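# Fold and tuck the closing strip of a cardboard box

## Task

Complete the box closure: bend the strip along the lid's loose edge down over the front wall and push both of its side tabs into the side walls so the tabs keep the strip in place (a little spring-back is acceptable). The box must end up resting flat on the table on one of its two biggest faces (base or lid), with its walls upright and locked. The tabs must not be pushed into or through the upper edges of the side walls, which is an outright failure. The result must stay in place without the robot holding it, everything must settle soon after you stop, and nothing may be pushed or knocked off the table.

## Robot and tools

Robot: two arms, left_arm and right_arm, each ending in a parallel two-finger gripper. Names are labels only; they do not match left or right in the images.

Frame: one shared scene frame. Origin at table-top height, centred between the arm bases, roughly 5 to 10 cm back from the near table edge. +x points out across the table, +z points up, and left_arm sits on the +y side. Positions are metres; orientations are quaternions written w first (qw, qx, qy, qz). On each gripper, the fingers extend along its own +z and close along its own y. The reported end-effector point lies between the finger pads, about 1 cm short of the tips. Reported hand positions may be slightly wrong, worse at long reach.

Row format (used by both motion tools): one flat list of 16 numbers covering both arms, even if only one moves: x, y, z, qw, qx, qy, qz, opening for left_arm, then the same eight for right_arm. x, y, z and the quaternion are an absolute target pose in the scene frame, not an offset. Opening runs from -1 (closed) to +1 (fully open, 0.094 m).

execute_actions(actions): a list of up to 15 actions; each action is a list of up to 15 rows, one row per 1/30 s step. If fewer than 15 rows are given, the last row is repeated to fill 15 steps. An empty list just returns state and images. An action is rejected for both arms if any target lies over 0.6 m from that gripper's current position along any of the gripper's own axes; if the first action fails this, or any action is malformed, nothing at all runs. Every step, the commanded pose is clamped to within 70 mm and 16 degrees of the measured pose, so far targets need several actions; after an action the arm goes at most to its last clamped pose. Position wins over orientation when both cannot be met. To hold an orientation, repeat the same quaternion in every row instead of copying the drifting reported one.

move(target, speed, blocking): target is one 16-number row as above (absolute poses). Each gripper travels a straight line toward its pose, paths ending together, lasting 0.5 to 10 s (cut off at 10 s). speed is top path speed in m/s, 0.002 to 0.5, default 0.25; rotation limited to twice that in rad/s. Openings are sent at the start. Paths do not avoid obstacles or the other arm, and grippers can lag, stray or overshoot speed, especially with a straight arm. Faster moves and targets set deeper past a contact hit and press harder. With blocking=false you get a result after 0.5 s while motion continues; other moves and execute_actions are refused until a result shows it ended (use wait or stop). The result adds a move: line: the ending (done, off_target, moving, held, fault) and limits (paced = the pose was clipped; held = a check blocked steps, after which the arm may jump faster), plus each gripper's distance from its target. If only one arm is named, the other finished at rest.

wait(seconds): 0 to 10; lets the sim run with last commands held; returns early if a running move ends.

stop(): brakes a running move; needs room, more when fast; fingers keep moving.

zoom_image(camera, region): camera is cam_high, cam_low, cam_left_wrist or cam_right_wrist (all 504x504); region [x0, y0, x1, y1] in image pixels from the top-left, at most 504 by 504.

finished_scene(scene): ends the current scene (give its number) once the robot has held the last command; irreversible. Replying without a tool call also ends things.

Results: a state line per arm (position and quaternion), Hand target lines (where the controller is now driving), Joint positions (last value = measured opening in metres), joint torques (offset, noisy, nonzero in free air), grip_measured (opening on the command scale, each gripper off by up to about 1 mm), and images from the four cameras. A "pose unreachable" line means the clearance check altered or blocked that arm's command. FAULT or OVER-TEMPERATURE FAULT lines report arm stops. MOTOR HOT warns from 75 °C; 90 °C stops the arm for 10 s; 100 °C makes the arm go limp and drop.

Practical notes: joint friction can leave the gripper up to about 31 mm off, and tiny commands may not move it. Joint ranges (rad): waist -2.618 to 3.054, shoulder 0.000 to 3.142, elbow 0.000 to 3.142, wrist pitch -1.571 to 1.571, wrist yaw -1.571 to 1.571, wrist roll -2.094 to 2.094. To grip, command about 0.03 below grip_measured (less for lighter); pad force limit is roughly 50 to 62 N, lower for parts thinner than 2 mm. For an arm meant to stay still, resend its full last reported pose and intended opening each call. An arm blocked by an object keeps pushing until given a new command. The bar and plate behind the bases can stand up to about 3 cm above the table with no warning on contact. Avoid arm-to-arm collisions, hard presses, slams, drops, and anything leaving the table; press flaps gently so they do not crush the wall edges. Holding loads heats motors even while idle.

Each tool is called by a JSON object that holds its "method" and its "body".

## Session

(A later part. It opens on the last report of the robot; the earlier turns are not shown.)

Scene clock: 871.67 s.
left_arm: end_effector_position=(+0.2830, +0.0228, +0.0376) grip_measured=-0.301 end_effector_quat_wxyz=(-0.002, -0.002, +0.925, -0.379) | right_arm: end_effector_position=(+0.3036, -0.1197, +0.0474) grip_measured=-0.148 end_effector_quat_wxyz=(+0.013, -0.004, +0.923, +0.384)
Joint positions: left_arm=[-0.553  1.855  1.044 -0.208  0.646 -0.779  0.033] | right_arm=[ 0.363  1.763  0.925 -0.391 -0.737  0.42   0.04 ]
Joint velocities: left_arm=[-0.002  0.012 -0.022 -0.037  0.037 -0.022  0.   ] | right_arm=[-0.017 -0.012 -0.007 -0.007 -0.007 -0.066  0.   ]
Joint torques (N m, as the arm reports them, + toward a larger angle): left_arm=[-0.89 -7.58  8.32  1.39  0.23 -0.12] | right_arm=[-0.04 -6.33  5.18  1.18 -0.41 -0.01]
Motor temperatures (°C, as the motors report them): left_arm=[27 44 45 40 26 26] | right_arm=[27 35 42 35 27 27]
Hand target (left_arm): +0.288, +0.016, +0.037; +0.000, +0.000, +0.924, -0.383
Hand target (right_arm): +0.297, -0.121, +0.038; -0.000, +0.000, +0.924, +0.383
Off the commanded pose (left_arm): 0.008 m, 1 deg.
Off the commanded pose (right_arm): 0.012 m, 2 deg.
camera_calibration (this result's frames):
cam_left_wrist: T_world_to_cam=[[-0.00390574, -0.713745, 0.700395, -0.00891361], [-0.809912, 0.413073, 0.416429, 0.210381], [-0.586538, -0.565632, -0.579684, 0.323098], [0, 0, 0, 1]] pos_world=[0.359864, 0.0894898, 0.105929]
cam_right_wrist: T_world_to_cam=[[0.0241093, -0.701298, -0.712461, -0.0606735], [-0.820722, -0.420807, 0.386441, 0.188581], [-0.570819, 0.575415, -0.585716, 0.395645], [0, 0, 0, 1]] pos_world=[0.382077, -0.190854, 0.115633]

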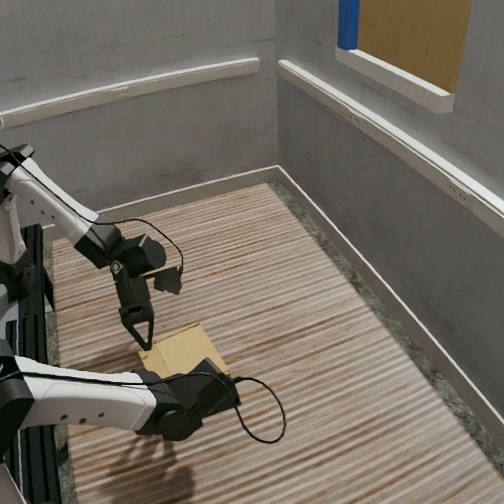

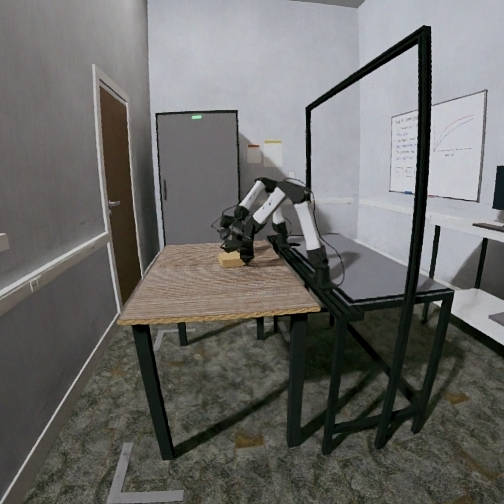

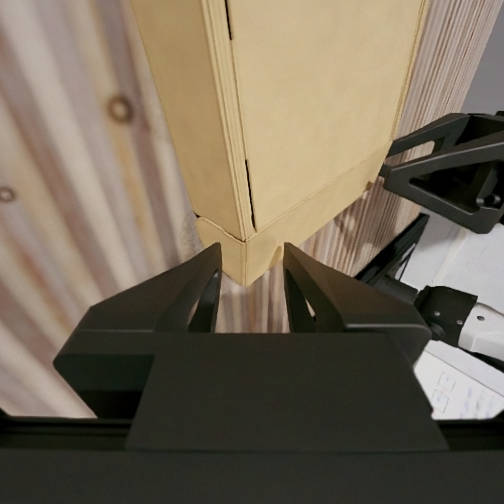

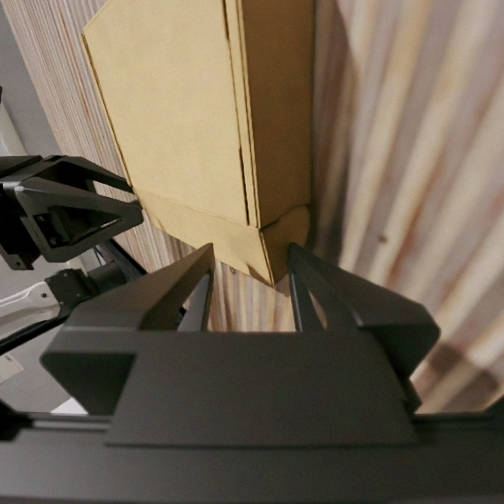

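{"method": "execute_actions", "body": {"actions": [[[0.288,0.016,0.037,0,0,0.924,-0.383,0.1, 0.297,-0.121,0.038,0,0,0.924,0.383,0.35]],[[0.288,0.016,0.037,0,0,0.924,-0.383,0.1, 0.297,-0.121,0.038,0,0,0.924,0.383,0.35]],[[0.288,0.016,0.037,0,0,0.924,-0.383,-0.1, 0.297,-0.121,0.038,0,0,0.924,0.383,0.1]],[[0.288,0.016,0.037,0,0,0.924,-0.383,-0.3, 0.297,-0.121,0.038,0,0,0.924,0.383,-0.1]]]}}

{"method": "zoom_image", "body": {"camera": "cam_left_wrist", "region": [170,180,310,300]}}

{"method": "zoom_image", "body": {"camera": "cam_right_wrist", "region": [200,180,340,300]}}

Scene clock: 879.70 s.
left_arm: end_effector_position=(+0.2829, +0.0226, +0.0377) grip_measured=-0.298 end_effector_quat_wxyz=(-0.002, -0.002, +0.925, -0.379) | right_arm: end_effector_position=(+0.3041, -0.1196, +0.0476) grip_measured=-0.098 end_effector_quat_wxyz=(+0.014, -0.005, +0.923, +0.384)
Joint positions: left_arm=[-0.554  1.855  1.044 -0.208  0.646 -0.78   0.033] | right_arm=[ 0.363  1.763  0.925 -0.388 -0.738  0.42   0.042]
Joint velocities: left_arm=[ 0.002 -0.007 -0.017 -0.051 -0.051  0.051 -0.   ] | right_arm=[-0.022 -0.012  0.007 -0.007 -0.051  0.007 -0.001]
Joint torques (N m, as the arm reports them, + toward a larger angle): left_arm=[-0.85 -7.59  8.29  1.38  0.22 -0.11] | right_arm=[-0.07 -6.49  5.27  1.16 -0.44 -0.02]
Motor temperatures (°C, as the motors report them): left_arm=[27 44 45 40 26 26] | right_arm=[27 35 42 35 27 27]
Hand target (left_arm): +0.288, +0.016, +0.037; +0.000, +0.000, +0.924, -0.383
Hand target (right_arm): +0.297, -0.121, +0.038; -0.000, +0.000, +0.924, +0.383
Off the commanded pose (left_arm): 0.008 m, 1 deg.
Off the commanded pose (right_arm): 0.012 m, 2 deg.
camera_calibration (this result's frames):
cam_left_wrist: T_world_to_cam=[[-0.0040129, -0.71359, 0.700552, -0.00902557], [-0.809875, 0.413261, 0.416314, 0.210365], [-0.586588, -0.565689, -0.579578, 0.323008], [0, 0, 0, 1]] pos_world=[0.359806, 0.0893456, 0.105953]
cam_right_wrist: T_world_to_cam=[[0.0259391, -0.700478, -0.713202, -0.0608199], [-0.821607, -0.421355, 0.383956, 0.18928], [-0.569464, 0.576012, -0.586447, 0.395612], [0, 0, 0, 1]] pos_world=[0.382378, -0.190726, 0.115954]

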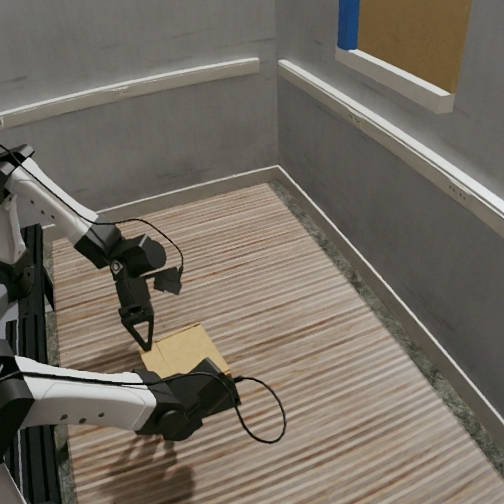

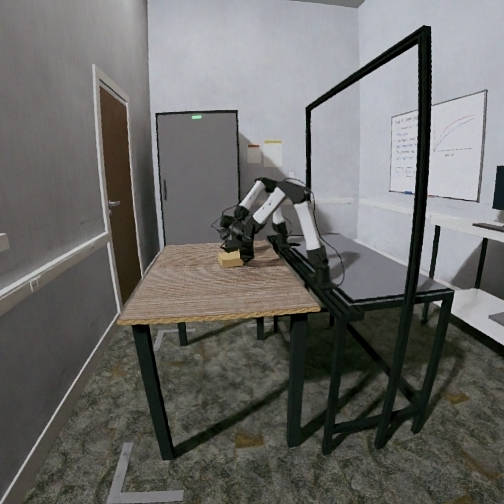

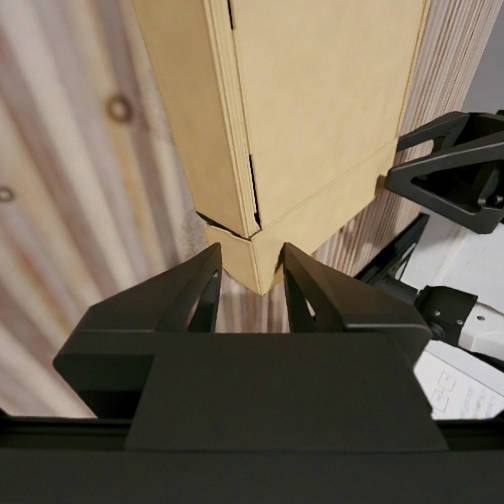

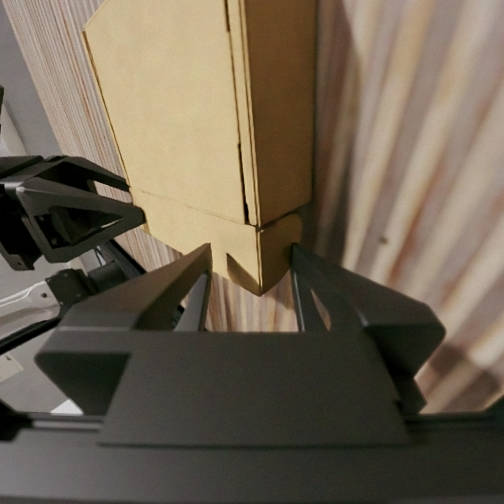

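Region (170, 180, 310, 300) of cam_left_wrist's 504x504 image, scaled by 3.600, with more detail than that image has; it fills the top 432 rows of this view, and the rest is white.

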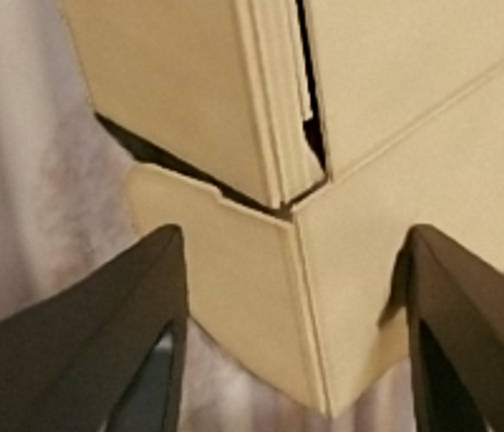

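Region (200, 180, 340, 300) of cam_right_wrist's 504x504 image, scaled by 3.600, with more detail than that image has; it fills the top 432 rows of this view, and the rest is white.

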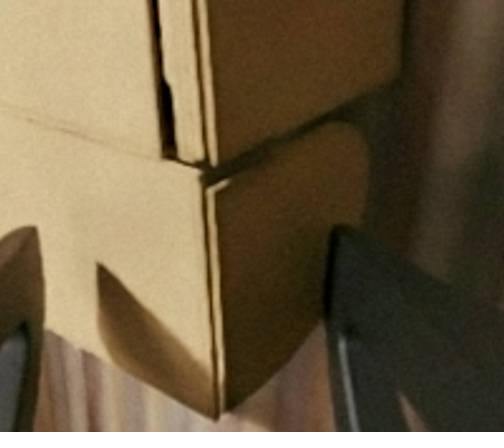

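{"method": "execute_actions", "body": {"actions": [[[0.288,0.016,0.037,0,0,0.924,-0.383,-0.37, 0.297,-0.121,0.038,0,0,0.924,0.383,-0.1]]]}}

{"method": "zoom_image", "body": {"camera": "cam_left_wrist", "region": [170,180,310,300]}}

{"method": "zoom_image", "body": {"camera": "cam_right_wrist", "region": [200,180,340,300]}}

Scene clock: 886.13 s.
left_arm: end_effector_position=(+0.2829, +0.0226, +0.0377) grip_measured=-0.368 end_effector_quat_wxyz=(-0.002, -0.002, +0.925, -0.379) | right_arm: end_effector_position=(+0.3041, -0.1196, +0.0476) grip_measured=-0.098 end_effector_quat_wxyz=(+0.014, -0.005, +0.923, +0.384)
Joint positions: left_arm=[-0.554  1.855  1.044 -0.208  0.646 -0.78   0.03 ] | right_arm=[ 0.363  1.763  0.925 -0.388 -0.738  0.42   0.042]
Joint velocities: left_arm=[ 0.007 -0.032  0.002  0.037 -0.022  0.051 -0.001] | right_arm=[ 0.002 -0.007 -0.022 -0.007 -0.066  0.007  0.001]
Joint torques (N m, as the arm reports them, + toward a larger angle): left_arm=[-0.85 -7.56  8.3   1.38  0.23 -0.1 ] | right_arm=[-0.24 -6.42  5.15  1.17 -0.39  0.03]
Motor temperatures (°C, as the motors report them): left_arm=[27 44 45 40 26 26] | right_arm=[27 35 41 35 27 27]
Hand target (left_arm): +0.288, +0.016, +0.037; +0.000, +0.000, +0.924, -0.383
Hand target (right_arm): +0.297, -0.121, +0.038; -0.000, +0.000, +0.924, +0.383
Off the commanded pose (left_arm): 0.008 m, 1 deg.
Off the commanded pose (right_arm): 0.012 m, 2 deg.
camera_calibration (this result's frames):
cam_left_wrist: T_world_to_cam=[[-0.0040129, -0.71359, 0.700552, -0.00902557], [-0.809875, 0.413261, 0.416314, 0.210365], [-0.586588, -0.565689, -0.579578, 0.323008], [0, 0, 0, 1]] pos_world=[0.359806, 0.0893456, 0.105953]
cam_right_wrist: T_world_to_cam=[[0.0259391, -0.700478, -0.713202, -0.0608199], [-0.821607, -0.421355, 0.383956, 0.18928], [-0.569464, 0.576012, -0.586447, 0.395612], [0, 0, 0, 1]] pos_world=[0.382378, -0.190726, 0.115954]

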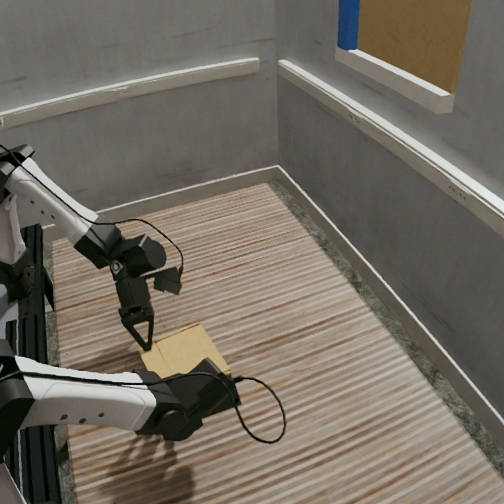

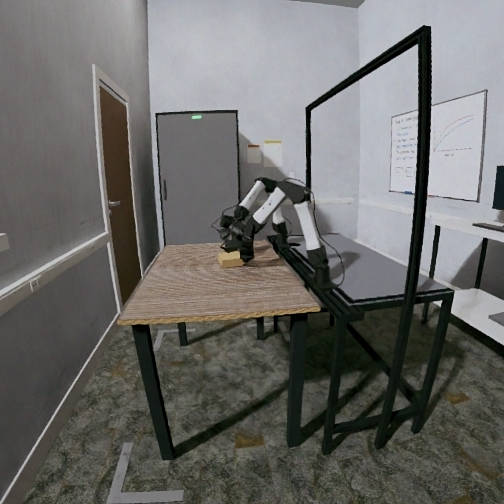

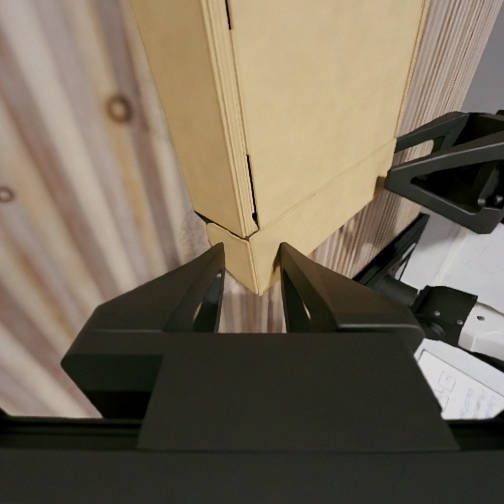

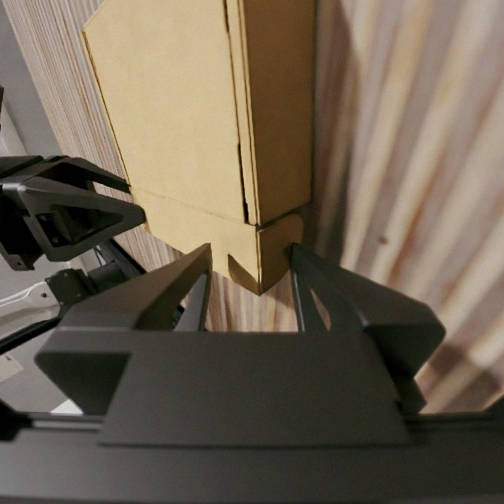

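Region (170, 180, 310, 300) of cam_left_wrist's 504x504 image, scaled by 3.600, with more detail than that image has; it fills the top 432 rows of this view, and the rest is white.

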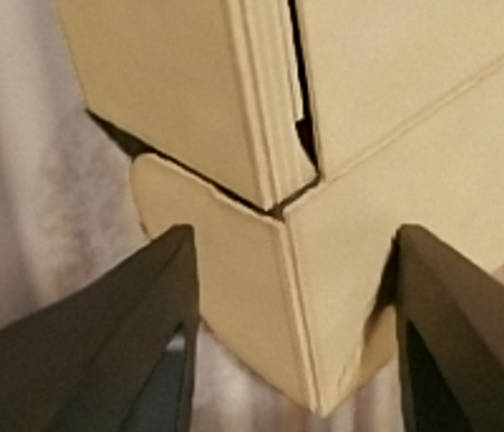

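Region (200, 180, 340, 300) of cam_right_wrist's 504x504 image, scaled by 3.600, with more detail than that image has; it fills the top 432 rows of this view, and the rest is white.

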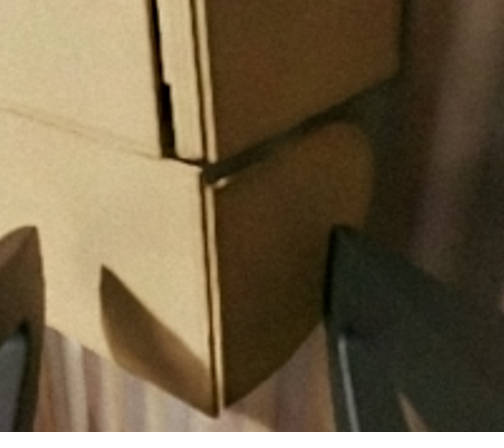

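{"method": "execute_actions", "body": {"actions": [[[0.288,0.016,0.037,0,0,0.924,-0.383,-0.37, 0.297,-0.121,0.038,0,0,0.924,0.383,-0.17]],[[0.287,0.017,0.031,0,0,0.924,-0.383,-0.37, 0.297,-0.121,0.038,0,0,0.924,0.383,-0.17]],[[0.287,0.017,0.031,0,0,0.924,-0.383,-0.37, 0.297,-0.121,0.038,0,0,0.924,0.383,-0.17]]]}}

{"method": "zoom_image", "body": {"camera": "cam_left_wrist", "region": [170,180,310,300]}}

{"method": "zoom_image", "body": {"camera": "cam_right_wrist", "region": [200,180,340,300]}}

Scene clock: 892.83 s.
left_arm: end_effector_position=(+0.2851, +0.0212, +0.0346) grip_measured=-0.368 end_effector_quat_wxyz=(+0.001, -0.001, +0.925, -0.381) | right_arm: end_effector_position=(+0.3041, -0.1196, +0.0476) grip_measured=-0.168 end_effector_quat_wxyz=(+0.014, -0.005, +0.923, +0.384)
Joint positions: left_arm=[-0.554  1.868  1.044 -0.188  0.646 -0.78   0.03 ] | right_arm=[ 0.363  1.763  0.925 -0.388 -0.738  0.42   0.039]
Joint velocities: left_arm=[-0.022 -0.002 -0.007  0.007  0.051  0.022 -0.001] | right_arm=[ 0.002 -0.002  0.007  0.007 -0.022 -0.066 -0.   ]
Joint torques (N m, as the arm reports them, + toward a larger angle): left_arm=[-0.88 -8.    7.2   1.42  0.24 -0.1 ] | right_arm=[-0.19 -6.5   5.1   1.14 -0.39  0.01]
Motor temperatures (°C, as the motors report them): left_arm=[27 44 45 40 26 26] | right_arm=[27 35 41 35 27 27]
Hand target (left_arm): +0.287, +0.017, +0.031; -0.000, +0.000, +0.924, -0.383
Hand target (right_arm): +0.297, -0.121, +0.038; -0.000, +0.000, +0.924, +0.383
Off the commanded pose (left_arm): 0.006 m, 0 deg.
Off the commanded pose (right_arm): 0.012 m, 2 deg.
camera_calibration (this result's frames):
cam_left_wrist: T_world_to_cam=[[-0.00814451, -0.710892, 0.703254, -0.00683215], [-0.812144, 0.415009, 0.41011, 0.214826], [-0.5834, -0.567804, -0.580726, 0.320918], [0, 0, 0, 1]] pos_world=[0.361638, 0.088207, 0.103068]
cam_right_wrist: T_world_to_cam=[[0.0259391, -0.700478, -0.713202, -0.0608199], [-0.821607, -0.421355, 0.383956, 0.18928], [-0.569464, 0.576012, -0.586447, 0.395612], [0, 0, 0, 1]] pos_world=[0.382378, -0.190726, 0.115954]

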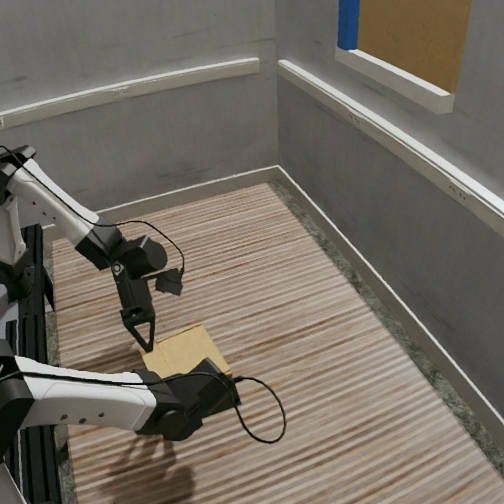

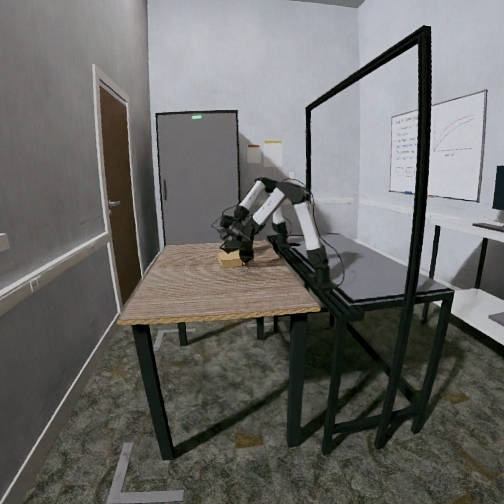

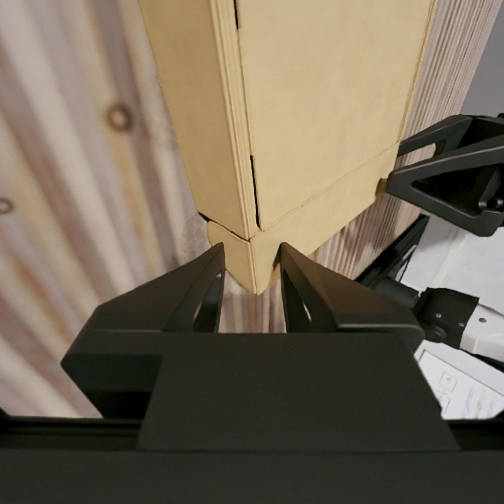

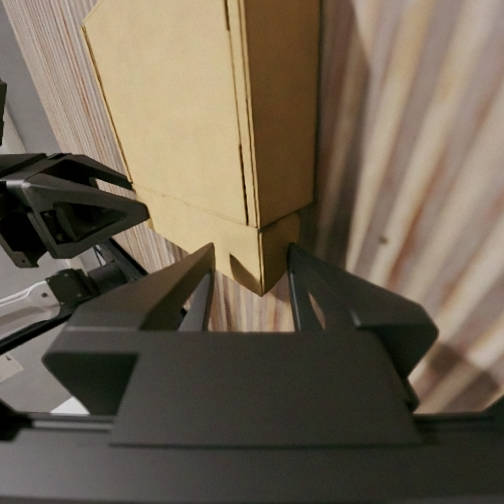

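Region (170, 180, 310, 300) of cam_left_wrist's 504x504 image, scaled by 3.600, with more detail than that image has; it fills the top 432 rows of this view, and the rest is white.

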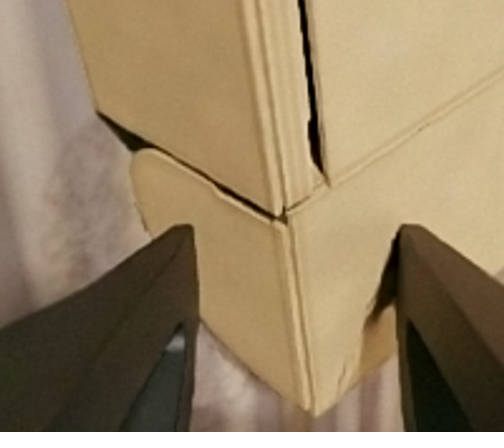

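Region (200, 180, 340, 300) of cam_right_wrist's 504x504 image, scaled by 3.600, with more detail than that image has; it fills the top 432 rows of this view, and the rest is white.

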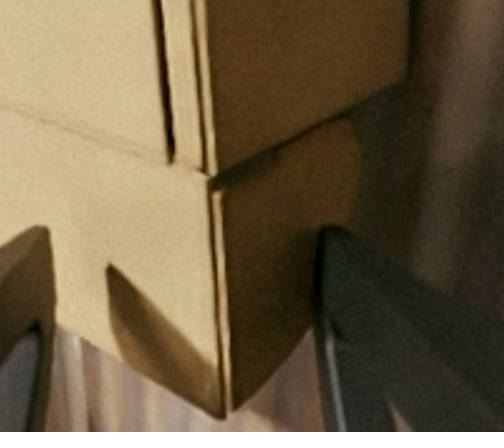

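{"method": "execute_actions", "body": {"actions": [[[0.287,0.017,0.031,0,0,0.924,-0.383,-0.42, 0.297,-0.121,0.038,0,0,0.924,0.383,-0.14]]]}}

{"method": "zoom_image", "body": {"camera": "cam_left_wrist", "region": [170,180,310,300]}}

{"method": "zoom_image", "body": {"camera": "cam_right_wrist", "region": [200,180,340,300]}}

Scene clock: 896.50 s.
left_arm: end_effector_position=(+0.2856, +0.0209, +0.0349) grip_measured=-0.418 end_effector_quat_wxyz=(+0.002, -0.000, +0.924, -0.381) | right_arm: end_effector_position=(+0.3041, -0.1196, +0.0476) grip_measured=-0.142 end_effector_quat_wxyz=(+0.014, -0.005, +0.923, +0.384)
Joint positions: left_arm=[-0.554  1.868  1.044 -0.185  0.646 -0.78   0.027] | right_arm=[ 0.363  1.763  0.925 -0.388 -0.738  0.42   0.04 ]
Joint velocities: left_arm=[-0.002 -0.017 -0.002 -0.022  0.022  0.007 -0.   ] | right_arm=[ 0.002  0.002  0.017  0.051 -0.037  0.081  0.   ]
Joint torques (N m, as the arm reports them, + toward a larger angle): left_arm=[-0.81 -7.98  7.18  1.41  0.23 -0.1 ] | right_arm=[-0.09 -6.37  5.28  1.19 -0.43  0.02]
Motor temperatures (°C, as the motors report them): left_arm=[27 45 45 40 26 26] | right_arm=[27 35 41 35 27 27]
Hand target (left_arm): +0.287, +0.017, +0.031; +0.000, +0.000, +0.924, -0.383
Hand target (right_arm): +0.297, -0.121, +0.038; -0.000, +0.000, +0.924, +0.383
Off the commanded pose (left_arm): 0.006 m, 0 deg.
Off the commanded pose (right_arm): 0.012 m, 2 deg.
camera_calibration (this result's frames):
cam_left_wrist: T_world_to_cam=[[-0.00998552, -0.709689, 0.704445, -0.00682271], [-0.813141, 0.415778, 0.407346, 0.215565], [-0.581981, -0.568745, -0.581229, 0.320822], [0, 0, 0, 1]] pos_world=[0.361929, 0.0879966, 0.103467]
cam_right_wrist: T_world_to_cam=[[0.0259391, -0.700478, -0.713202, -0.0608199], [-0.821607, -0.421355, 0.383956, 0.18928], [-0.569464, 0.576012, -0.586447, 0.395612], [0, 0, 0, 1]] pos_world=[0.382378, -0.190726, 0.115954]

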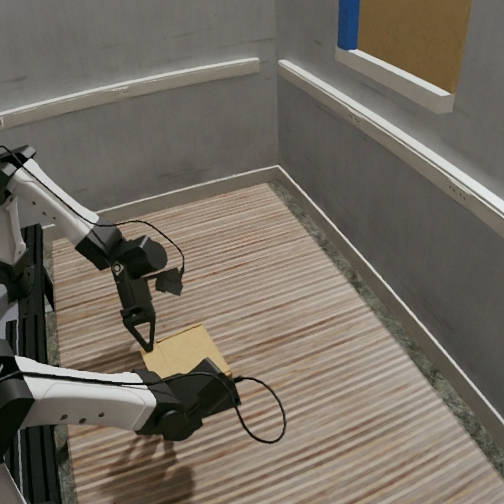

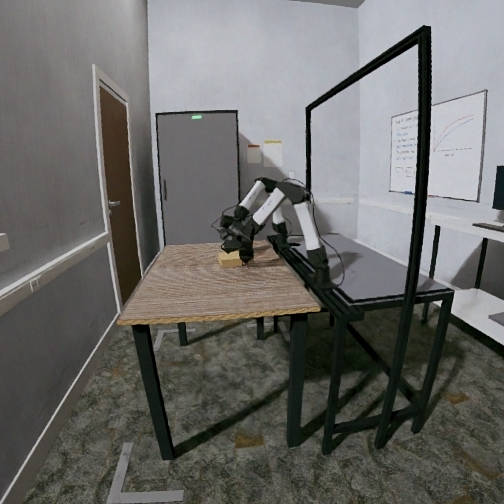

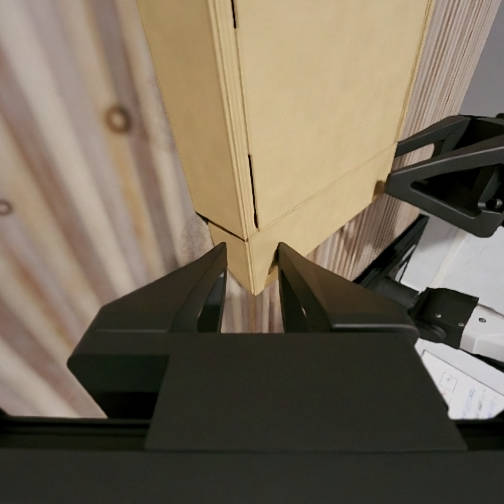

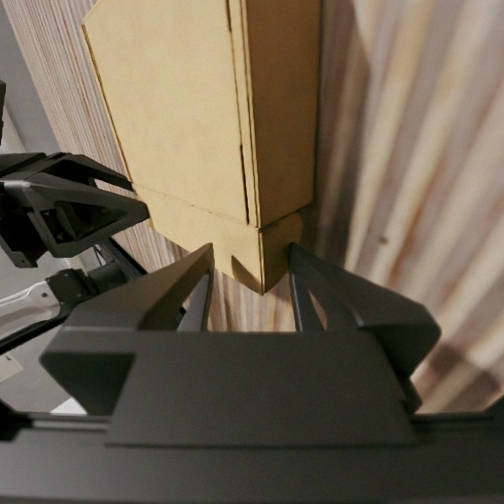

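Region (170, 180, 310, 300) of cam_left_wrist's 504x504 image, scaled by 3.600, with more detail than that image has; it fills the top 432 rows of this view, and the rest is white.

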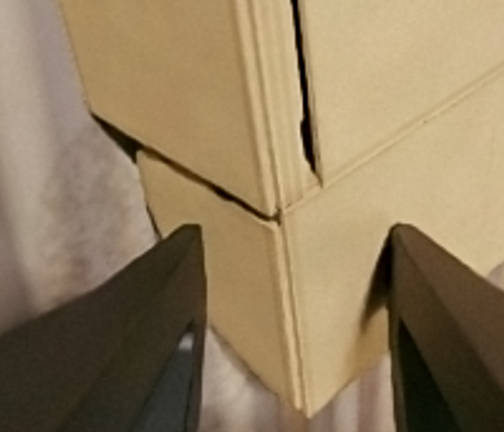

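Region (200, 180, 340, 300) of cam_right_wrist's 504x504 image, scaled by 3.600, with more detail than that image has; it fills the top 432 rows of this view, and the rest is white.

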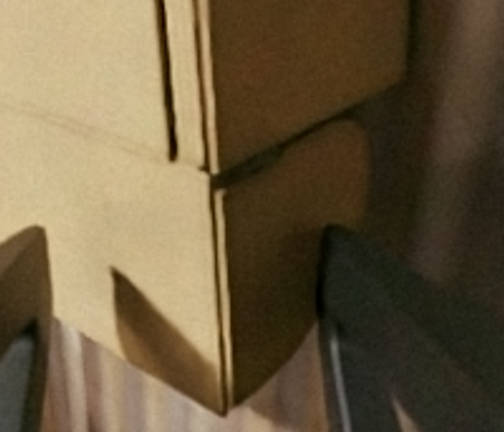

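Both aligned. Lower both.

{"method": "execute_actions", "body": {"actions": [[[0.286,0.018,0.025,0,0,0.924,-0.383,-0.41, 0.297,-0.121,0.033,0,0,0.924,0.383,-0.13]],[[0.286,0.018,0.025,0,0,0.924,-0.383,-0.41, 0.297,-0.121,0.033,0,0,0.924,0.383,-0.13]]]}}

{"method": "zoom_image", "body": {"camera": "cam_left_wrist", "region": [170,180,310,300]}}

{"method": "zoom_image", "body": {"camera": "cam_right_wrist", "region": [200,180,340,300]}}

Scene clock: 901.53 s.
left_arm: end_effector_position=(+0.2881, +0.0192, +0.0342) grip_measured=-0.411 end_effector_quat_wxyz=(+0.007, +0.002, +0.923, -0.385) | right_arm: end_effector_position=(+0.3061, -0.1190, +0.0443) grip_measured=-0.132 end_effector_quat_wxyz=(+0.016, -0.005, +0.923, +0.385)
Joint positions: left_arm=[-0.554  1.875  1.044 -0.164  0.646 -0.78   0.028] | right_arm=[ 0.363  1.777  0.925 -0.372 -0.738  0.42   0.041]
Joint velocities: left_arm=[-0.007 -0.012 -0.002 -0.11  -0.037 -0.007 -0.001] | right_arm=[ 0.017  0.002 -0.007  0.037  0.051 -0.007  0.   ]
Joint torques (N m, as the arm reports them, + toward a larger angle): left_arm=[-0.84 -7.89  6.18  1.46  0.22 -0.1 ] | right_arm=[ 0.04 -6.58  4.45  1.18 -0.43  0.  ]
Motor temperatures (°C, as the motors report them): left_arm=[27 45 45 40 26 26] | right_arm=[27 35 41 35 27 27]
Hand target (left_arm): +0.286, +0.018, +0.025; -0.000, -0.000, +0.924, -0.383
Hand target (right_arm): +0.297, -0.121, +0.033; -0.000, +0.000, +0.924, +0.383
Off the commanded pose (left_arm): 0.010 m, 1 deg.
Off the commanded pose (right_arm): 0.015 m, 2 deg.
camera_calibration (this result's frames):
cam_left_wrist: T_world_to_cam=[[-0.0178419, -0.704552, 0.709428, -0.00549941], [-0.817298, 0.418994, 0.395559, 0.220214], [-0.575938, -0.572757, -0.583305, 0.319323], [0, 0, 0, 1]] pos_world=[0.363792, 0.0867516, 0.103056]
cam_right_wrist: T_world_to_cam=[[0.0280244, -0.699826, -0.713764, -0.063341], [-0.822716, -0.421714, 0.381177, 0.192829], [-0.567762, 0.576542, -0.587576, 0.394035], [0, 0, 0, 1]] pos_world=[0.384137, -0.190187, 0.112813]

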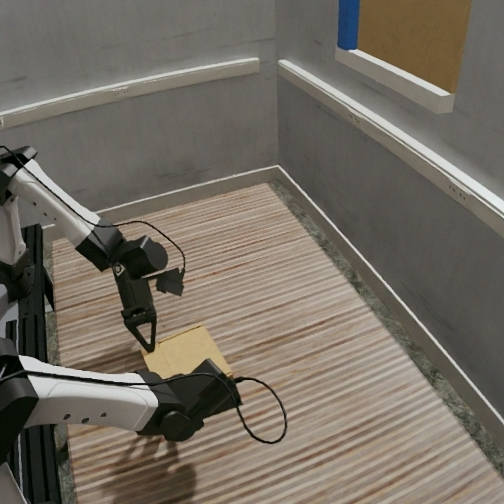

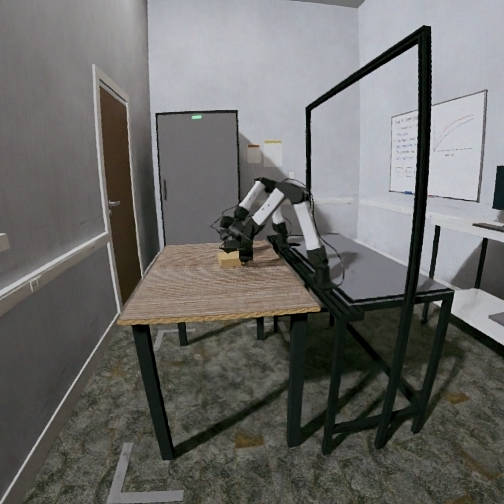

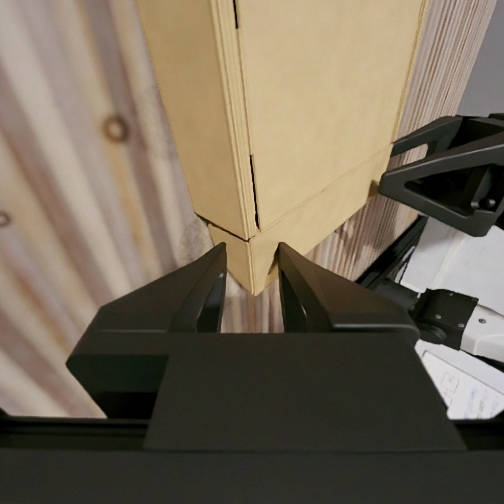

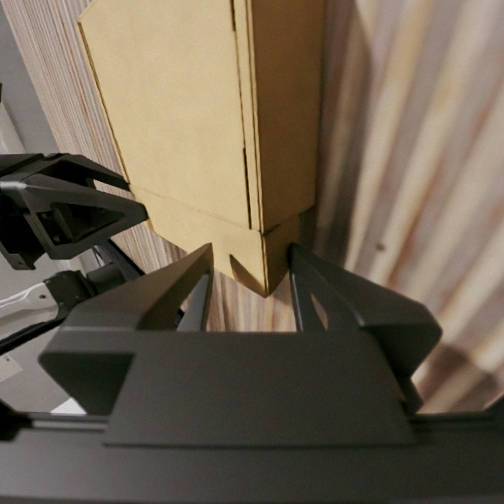

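Region (170, 180, 310, 300) of cam_left_wrist's 504x504 image, scaled by 3.600, with more detail than that image has; it fills the top 432 rows of this view, and the rest is white.

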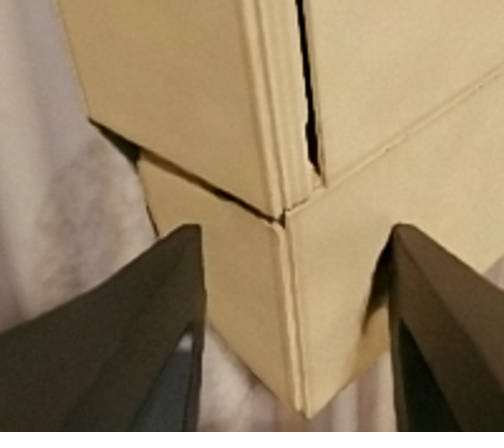

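Region (200, 180, 340, 300) of cam_right_wrist's 504x504 image, scaled by 3.600, with more detail than that image has; it fills the top 432 rows of this view, and the rest is white.

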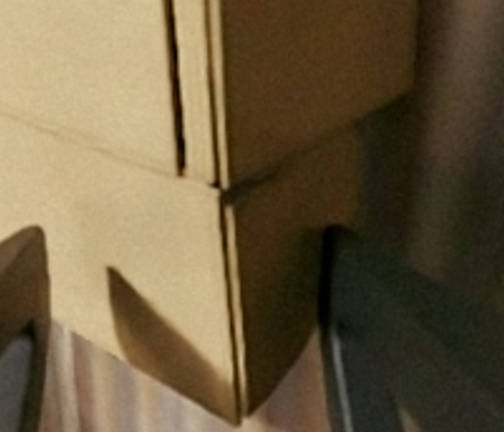

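Both slightly over; opening drags down.

{"method": "execute_actions", "body": {"actions": [[[0.286,0.018,0.025,0,0,0.924,-0.383,-0.38, 0.297,-0.121,0.033,0,0,0.924,0.383,-0.06]]]}}

{"method": "zoom_image", "body": {"camera": "cam_left_wrist", "region": [170,180,310,300]}}

{"method": "zoom_image", "body": {"camera": "cam_right_wrist", "region": [200,180,340,300]}}

Scene clock: 904.57 s.
left_arm: end_effector_position=(+0.2884, +0.0190, +0.0343) grip_measured=-0.382 end_effector_quat_wxyz=(+0.007, +0.002, +0.923, -0.385) | right_arm: end_effector_position=(+0.3065, -0.1188, +0.0444) grip_measured=-0.062 end_effector_quat_wxyz=(+0.017, -0.006, +0.923, +0.385)
Joint positions: left_arm=[-0.554  1.875  1.044 -0.163  0.646 -0.78   0.029] | right_arm=[ 0.363  1.777  0.925 -0.37  -0.738  0.42   0.044]
Joint velocities: left_arm=[-0.017  0.002  0.007 -0.007 -0.051 -0.066 -0.001] | right_arm=[ 0.002  0.002  0.017  0.037  0.022 -0.037 -0.001]
Joint torques (N m, as the arm reports them, + toward a larger angle): left_arm=[-0.81 -7.88  6.12  1.46  0.24 -0.1 ] | right_arm=[-0.06 -6.64  4.59  1.21 -0.39 -0.01]
Motor temperatures (°C, as the motors report them): left_arm=[27 45 44 40 26 26] | right_arm=[27 35 41 35 27 27]
Hand target (left_arm): +0.286, +0.018, +0.025; -0.000, -0.000, +0.924, -0.383
Hand target (right_arm): +0.297, -0.121, +0.033; +0.000, +0.000, +0.924, +0.383
Off the commanded pose (left_arm): 0.010 m, 1 deg.
Off the commanded pose (right_arm): 0.015 m, 2 deg.
camera_calibration (this result's frames):
cam_left_wrist: T_world_to_cam=[[-0.0187696, -0.703945, 0.710007, -0.005488], [-0.817779, 0.419367, 0.394168, 0.22058], [-0.575226, -0.57323, -0.583543, 0.31927], [0, 0, 0, 1]] pos_world=[0.363935, 0.086648, 0.103259]
cam_right_wrist: T_world_to_cam=[[0.0295894, -0.699336, -0.714181, -0.0635582], [-0.823542, -0.421982, 0.37909, 0.193485], [-0.566483, 0.576941, -0.588419, 0.393975], [0, 0, 0, 1]] pos_world=[0.384403, -0.190102, 0.113082]

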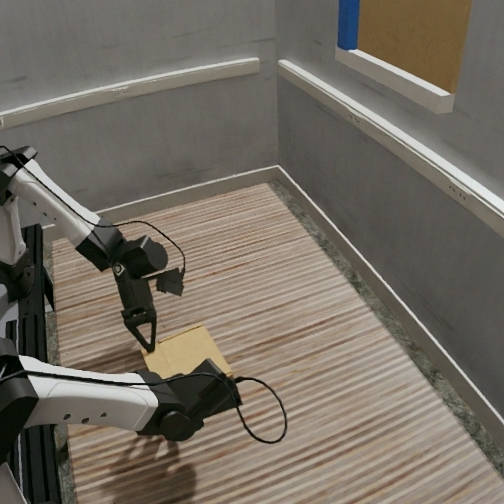

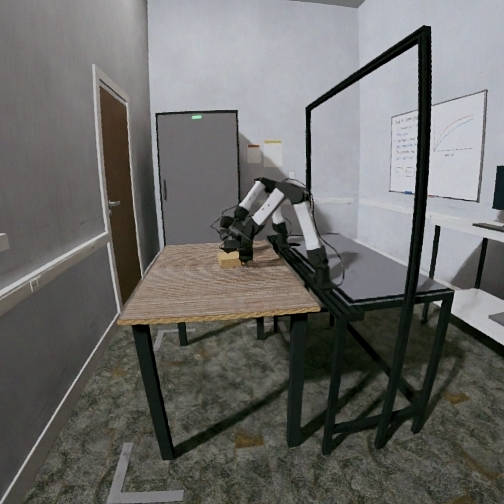

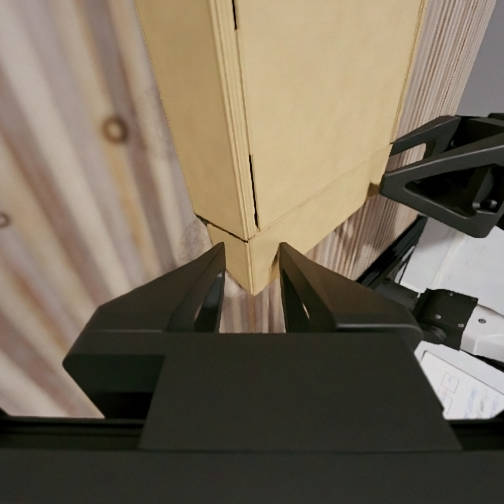

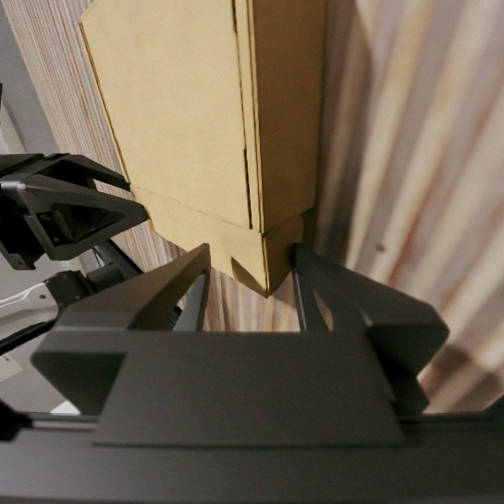

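Region (170, 180, 310, 300) of cam_left_wrist's 504x504 image, scaled by 3.600, with more detail than that image has; it fills the top 432 rows of this view, and the rest is white.

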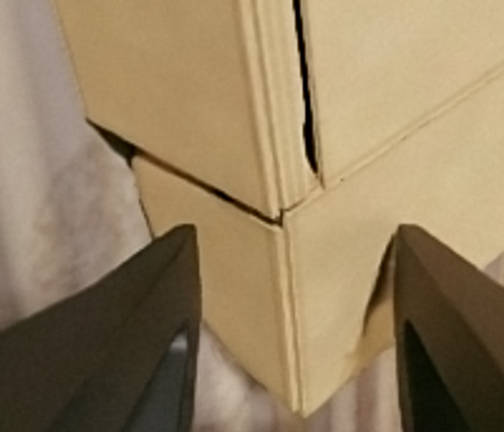

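Region (200, 180, 340, 300) of cam_right_wrist's 504x504 image, scaled by 3.600, with more detail than that image has; it fills the top 432 rows of this view, and the rest is white.

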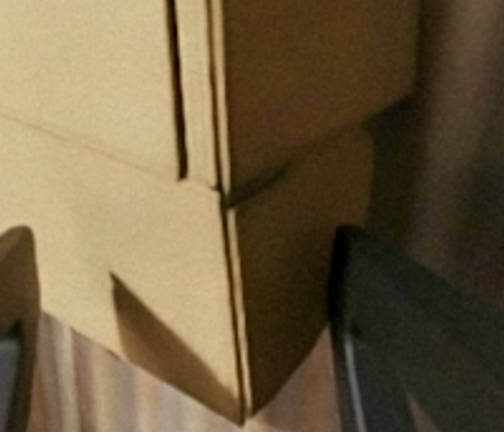

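{"method": "execute_actions", "body": {"actions": [[[0.289,0.017,0.021,0,0,0.924,-0.383,-0.35, 0.297,-0.121,0.033,0,0,0.924,0.383,-0.03]],[[0.289,0.017,0.021,0,0,0.924,-0.383,-0.35, 0.297,-0.121,0.033,0,0,0.924,0.383,-0.03]]]}}

{"method": "zoom_image", "body": {"camera": "cam_left_wrist", "region": [170,180,310,300]}}

{"method": "zoom_image", "body": {"camera": "cam_right_wrist", "region": [200,180,340,300]}}

Scene clock: 909.33 s.
left_arm: end_effector_position=(+0.2890, +0.0179, +0.0316) grip_measured=-0.351 end_effector_quat_wxyz=(+0.006, +0.003, +0.922, -0.387) | right_arm: end_effector_position=(+0.3067, -0.1191, +0.0442) grip_measured=-0.032 end_effector_quat_wxyz=(+0.017, -0.006, +0.923, +0.384)
Joint positions: left_arm=[-0.554  1.886  1.044 -0.15   0.651 -0.78   0.03 ] | right_arm=[ 0.363  1.777  0.925 -0.369 -0.735  0.42   0.045]
Joint velocities: left_arm=[-0.022  0.007 -0.007  0.022  0.037  0.022  0.   ] | right_arm=[-0.007 -0.027 -0.007 -0.066  0.037 -0.051  0.001]
Joint torques (N m, as the arm reports them, + toward a larger angle): left_arm=[-0.66 -7.41  6.63  1.42  0.2  -0.08] | right_arm=[-0.16 -6.43  4.53  1.18 -0.44 -0.07]
Motor temperatures (°C, as the motors report them): left_arm=[27 45 44 40 26 26] | right_arm=[27 35 41 35 27 27]
Hand target (left_arm): +0.289, +0.017, +0.021; +0.000, -0.000, +0.924, -0.383
Hand target (right_arm): +0.297, -0.121, +0.033; -0.000, +0.000, +0.924, +0.383
Off the commanded pose (left_arm): 0.011 m, 1 deg.
Off the commanded pose (right_arm): 0.015 m, 2 deg.
camera_calibration (this result's frames):
cam_left_wrist: T_world_to_cam=[[-0.0197408, -0.700804, 0.71308, -0.00418014], [-0.816227, 0.423185, 0.393304, 0.22215], [-0.577394, -0.574271, -0.580369, 0.317897], [0, 0, 0, 1]] pos_world=[0.364794, 0.0856192, 0.100106]
cam_right_wrist: T_world_to_cam=[[0.029799, -0.700751, -0.712784, -0.0641819], [-0.824237, -0.420636, 0.379076, 0.194042], [-0.56546, 0.576207, -0.590119, 0.393786], [0, 0, 0, 1]] pos_world=[0.384519, -0.190256, 0.113076]

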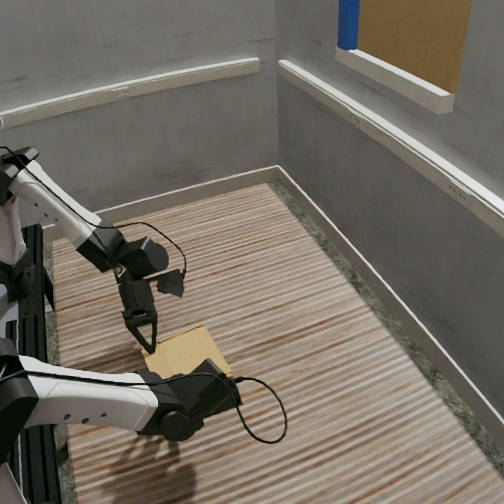

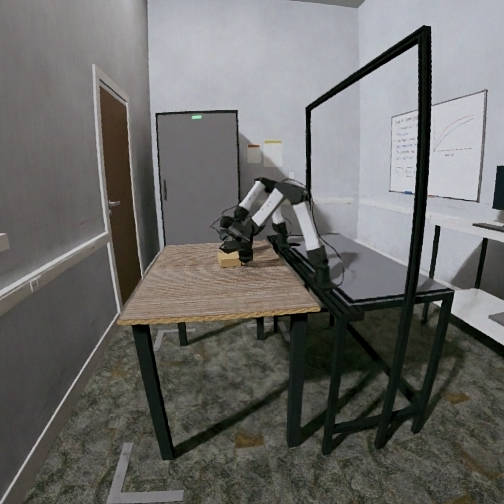

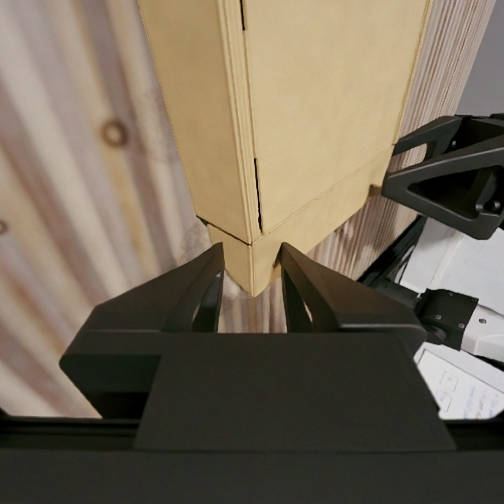

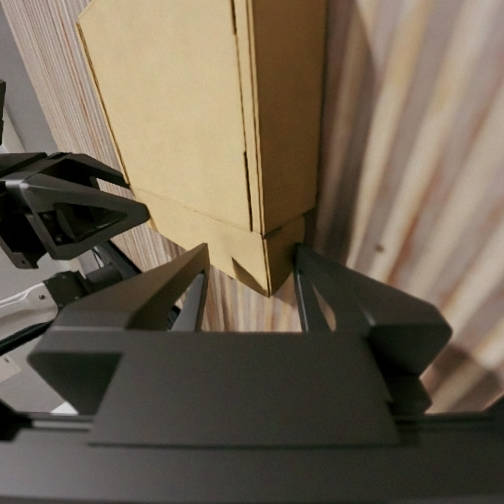

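Region (170, 180, 310, 300) of cam_left_wrist's 504x504 image, scaled by 3.600, with more detail than that image has; it fills the top 432 rows of this view, and the rest is white.

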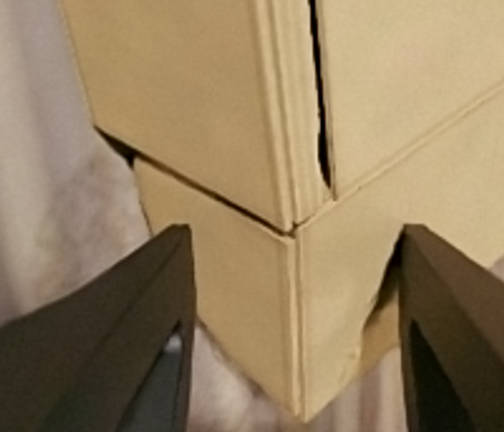

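Region (200, 180, 340, 300) of cam_right_wrist's 504x504 image, scaled by 3.600, with more detail than that image has; it fills the top 432 rows of this view, and the rest is white.

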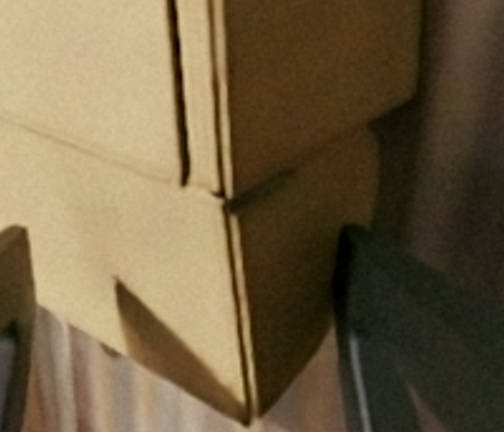

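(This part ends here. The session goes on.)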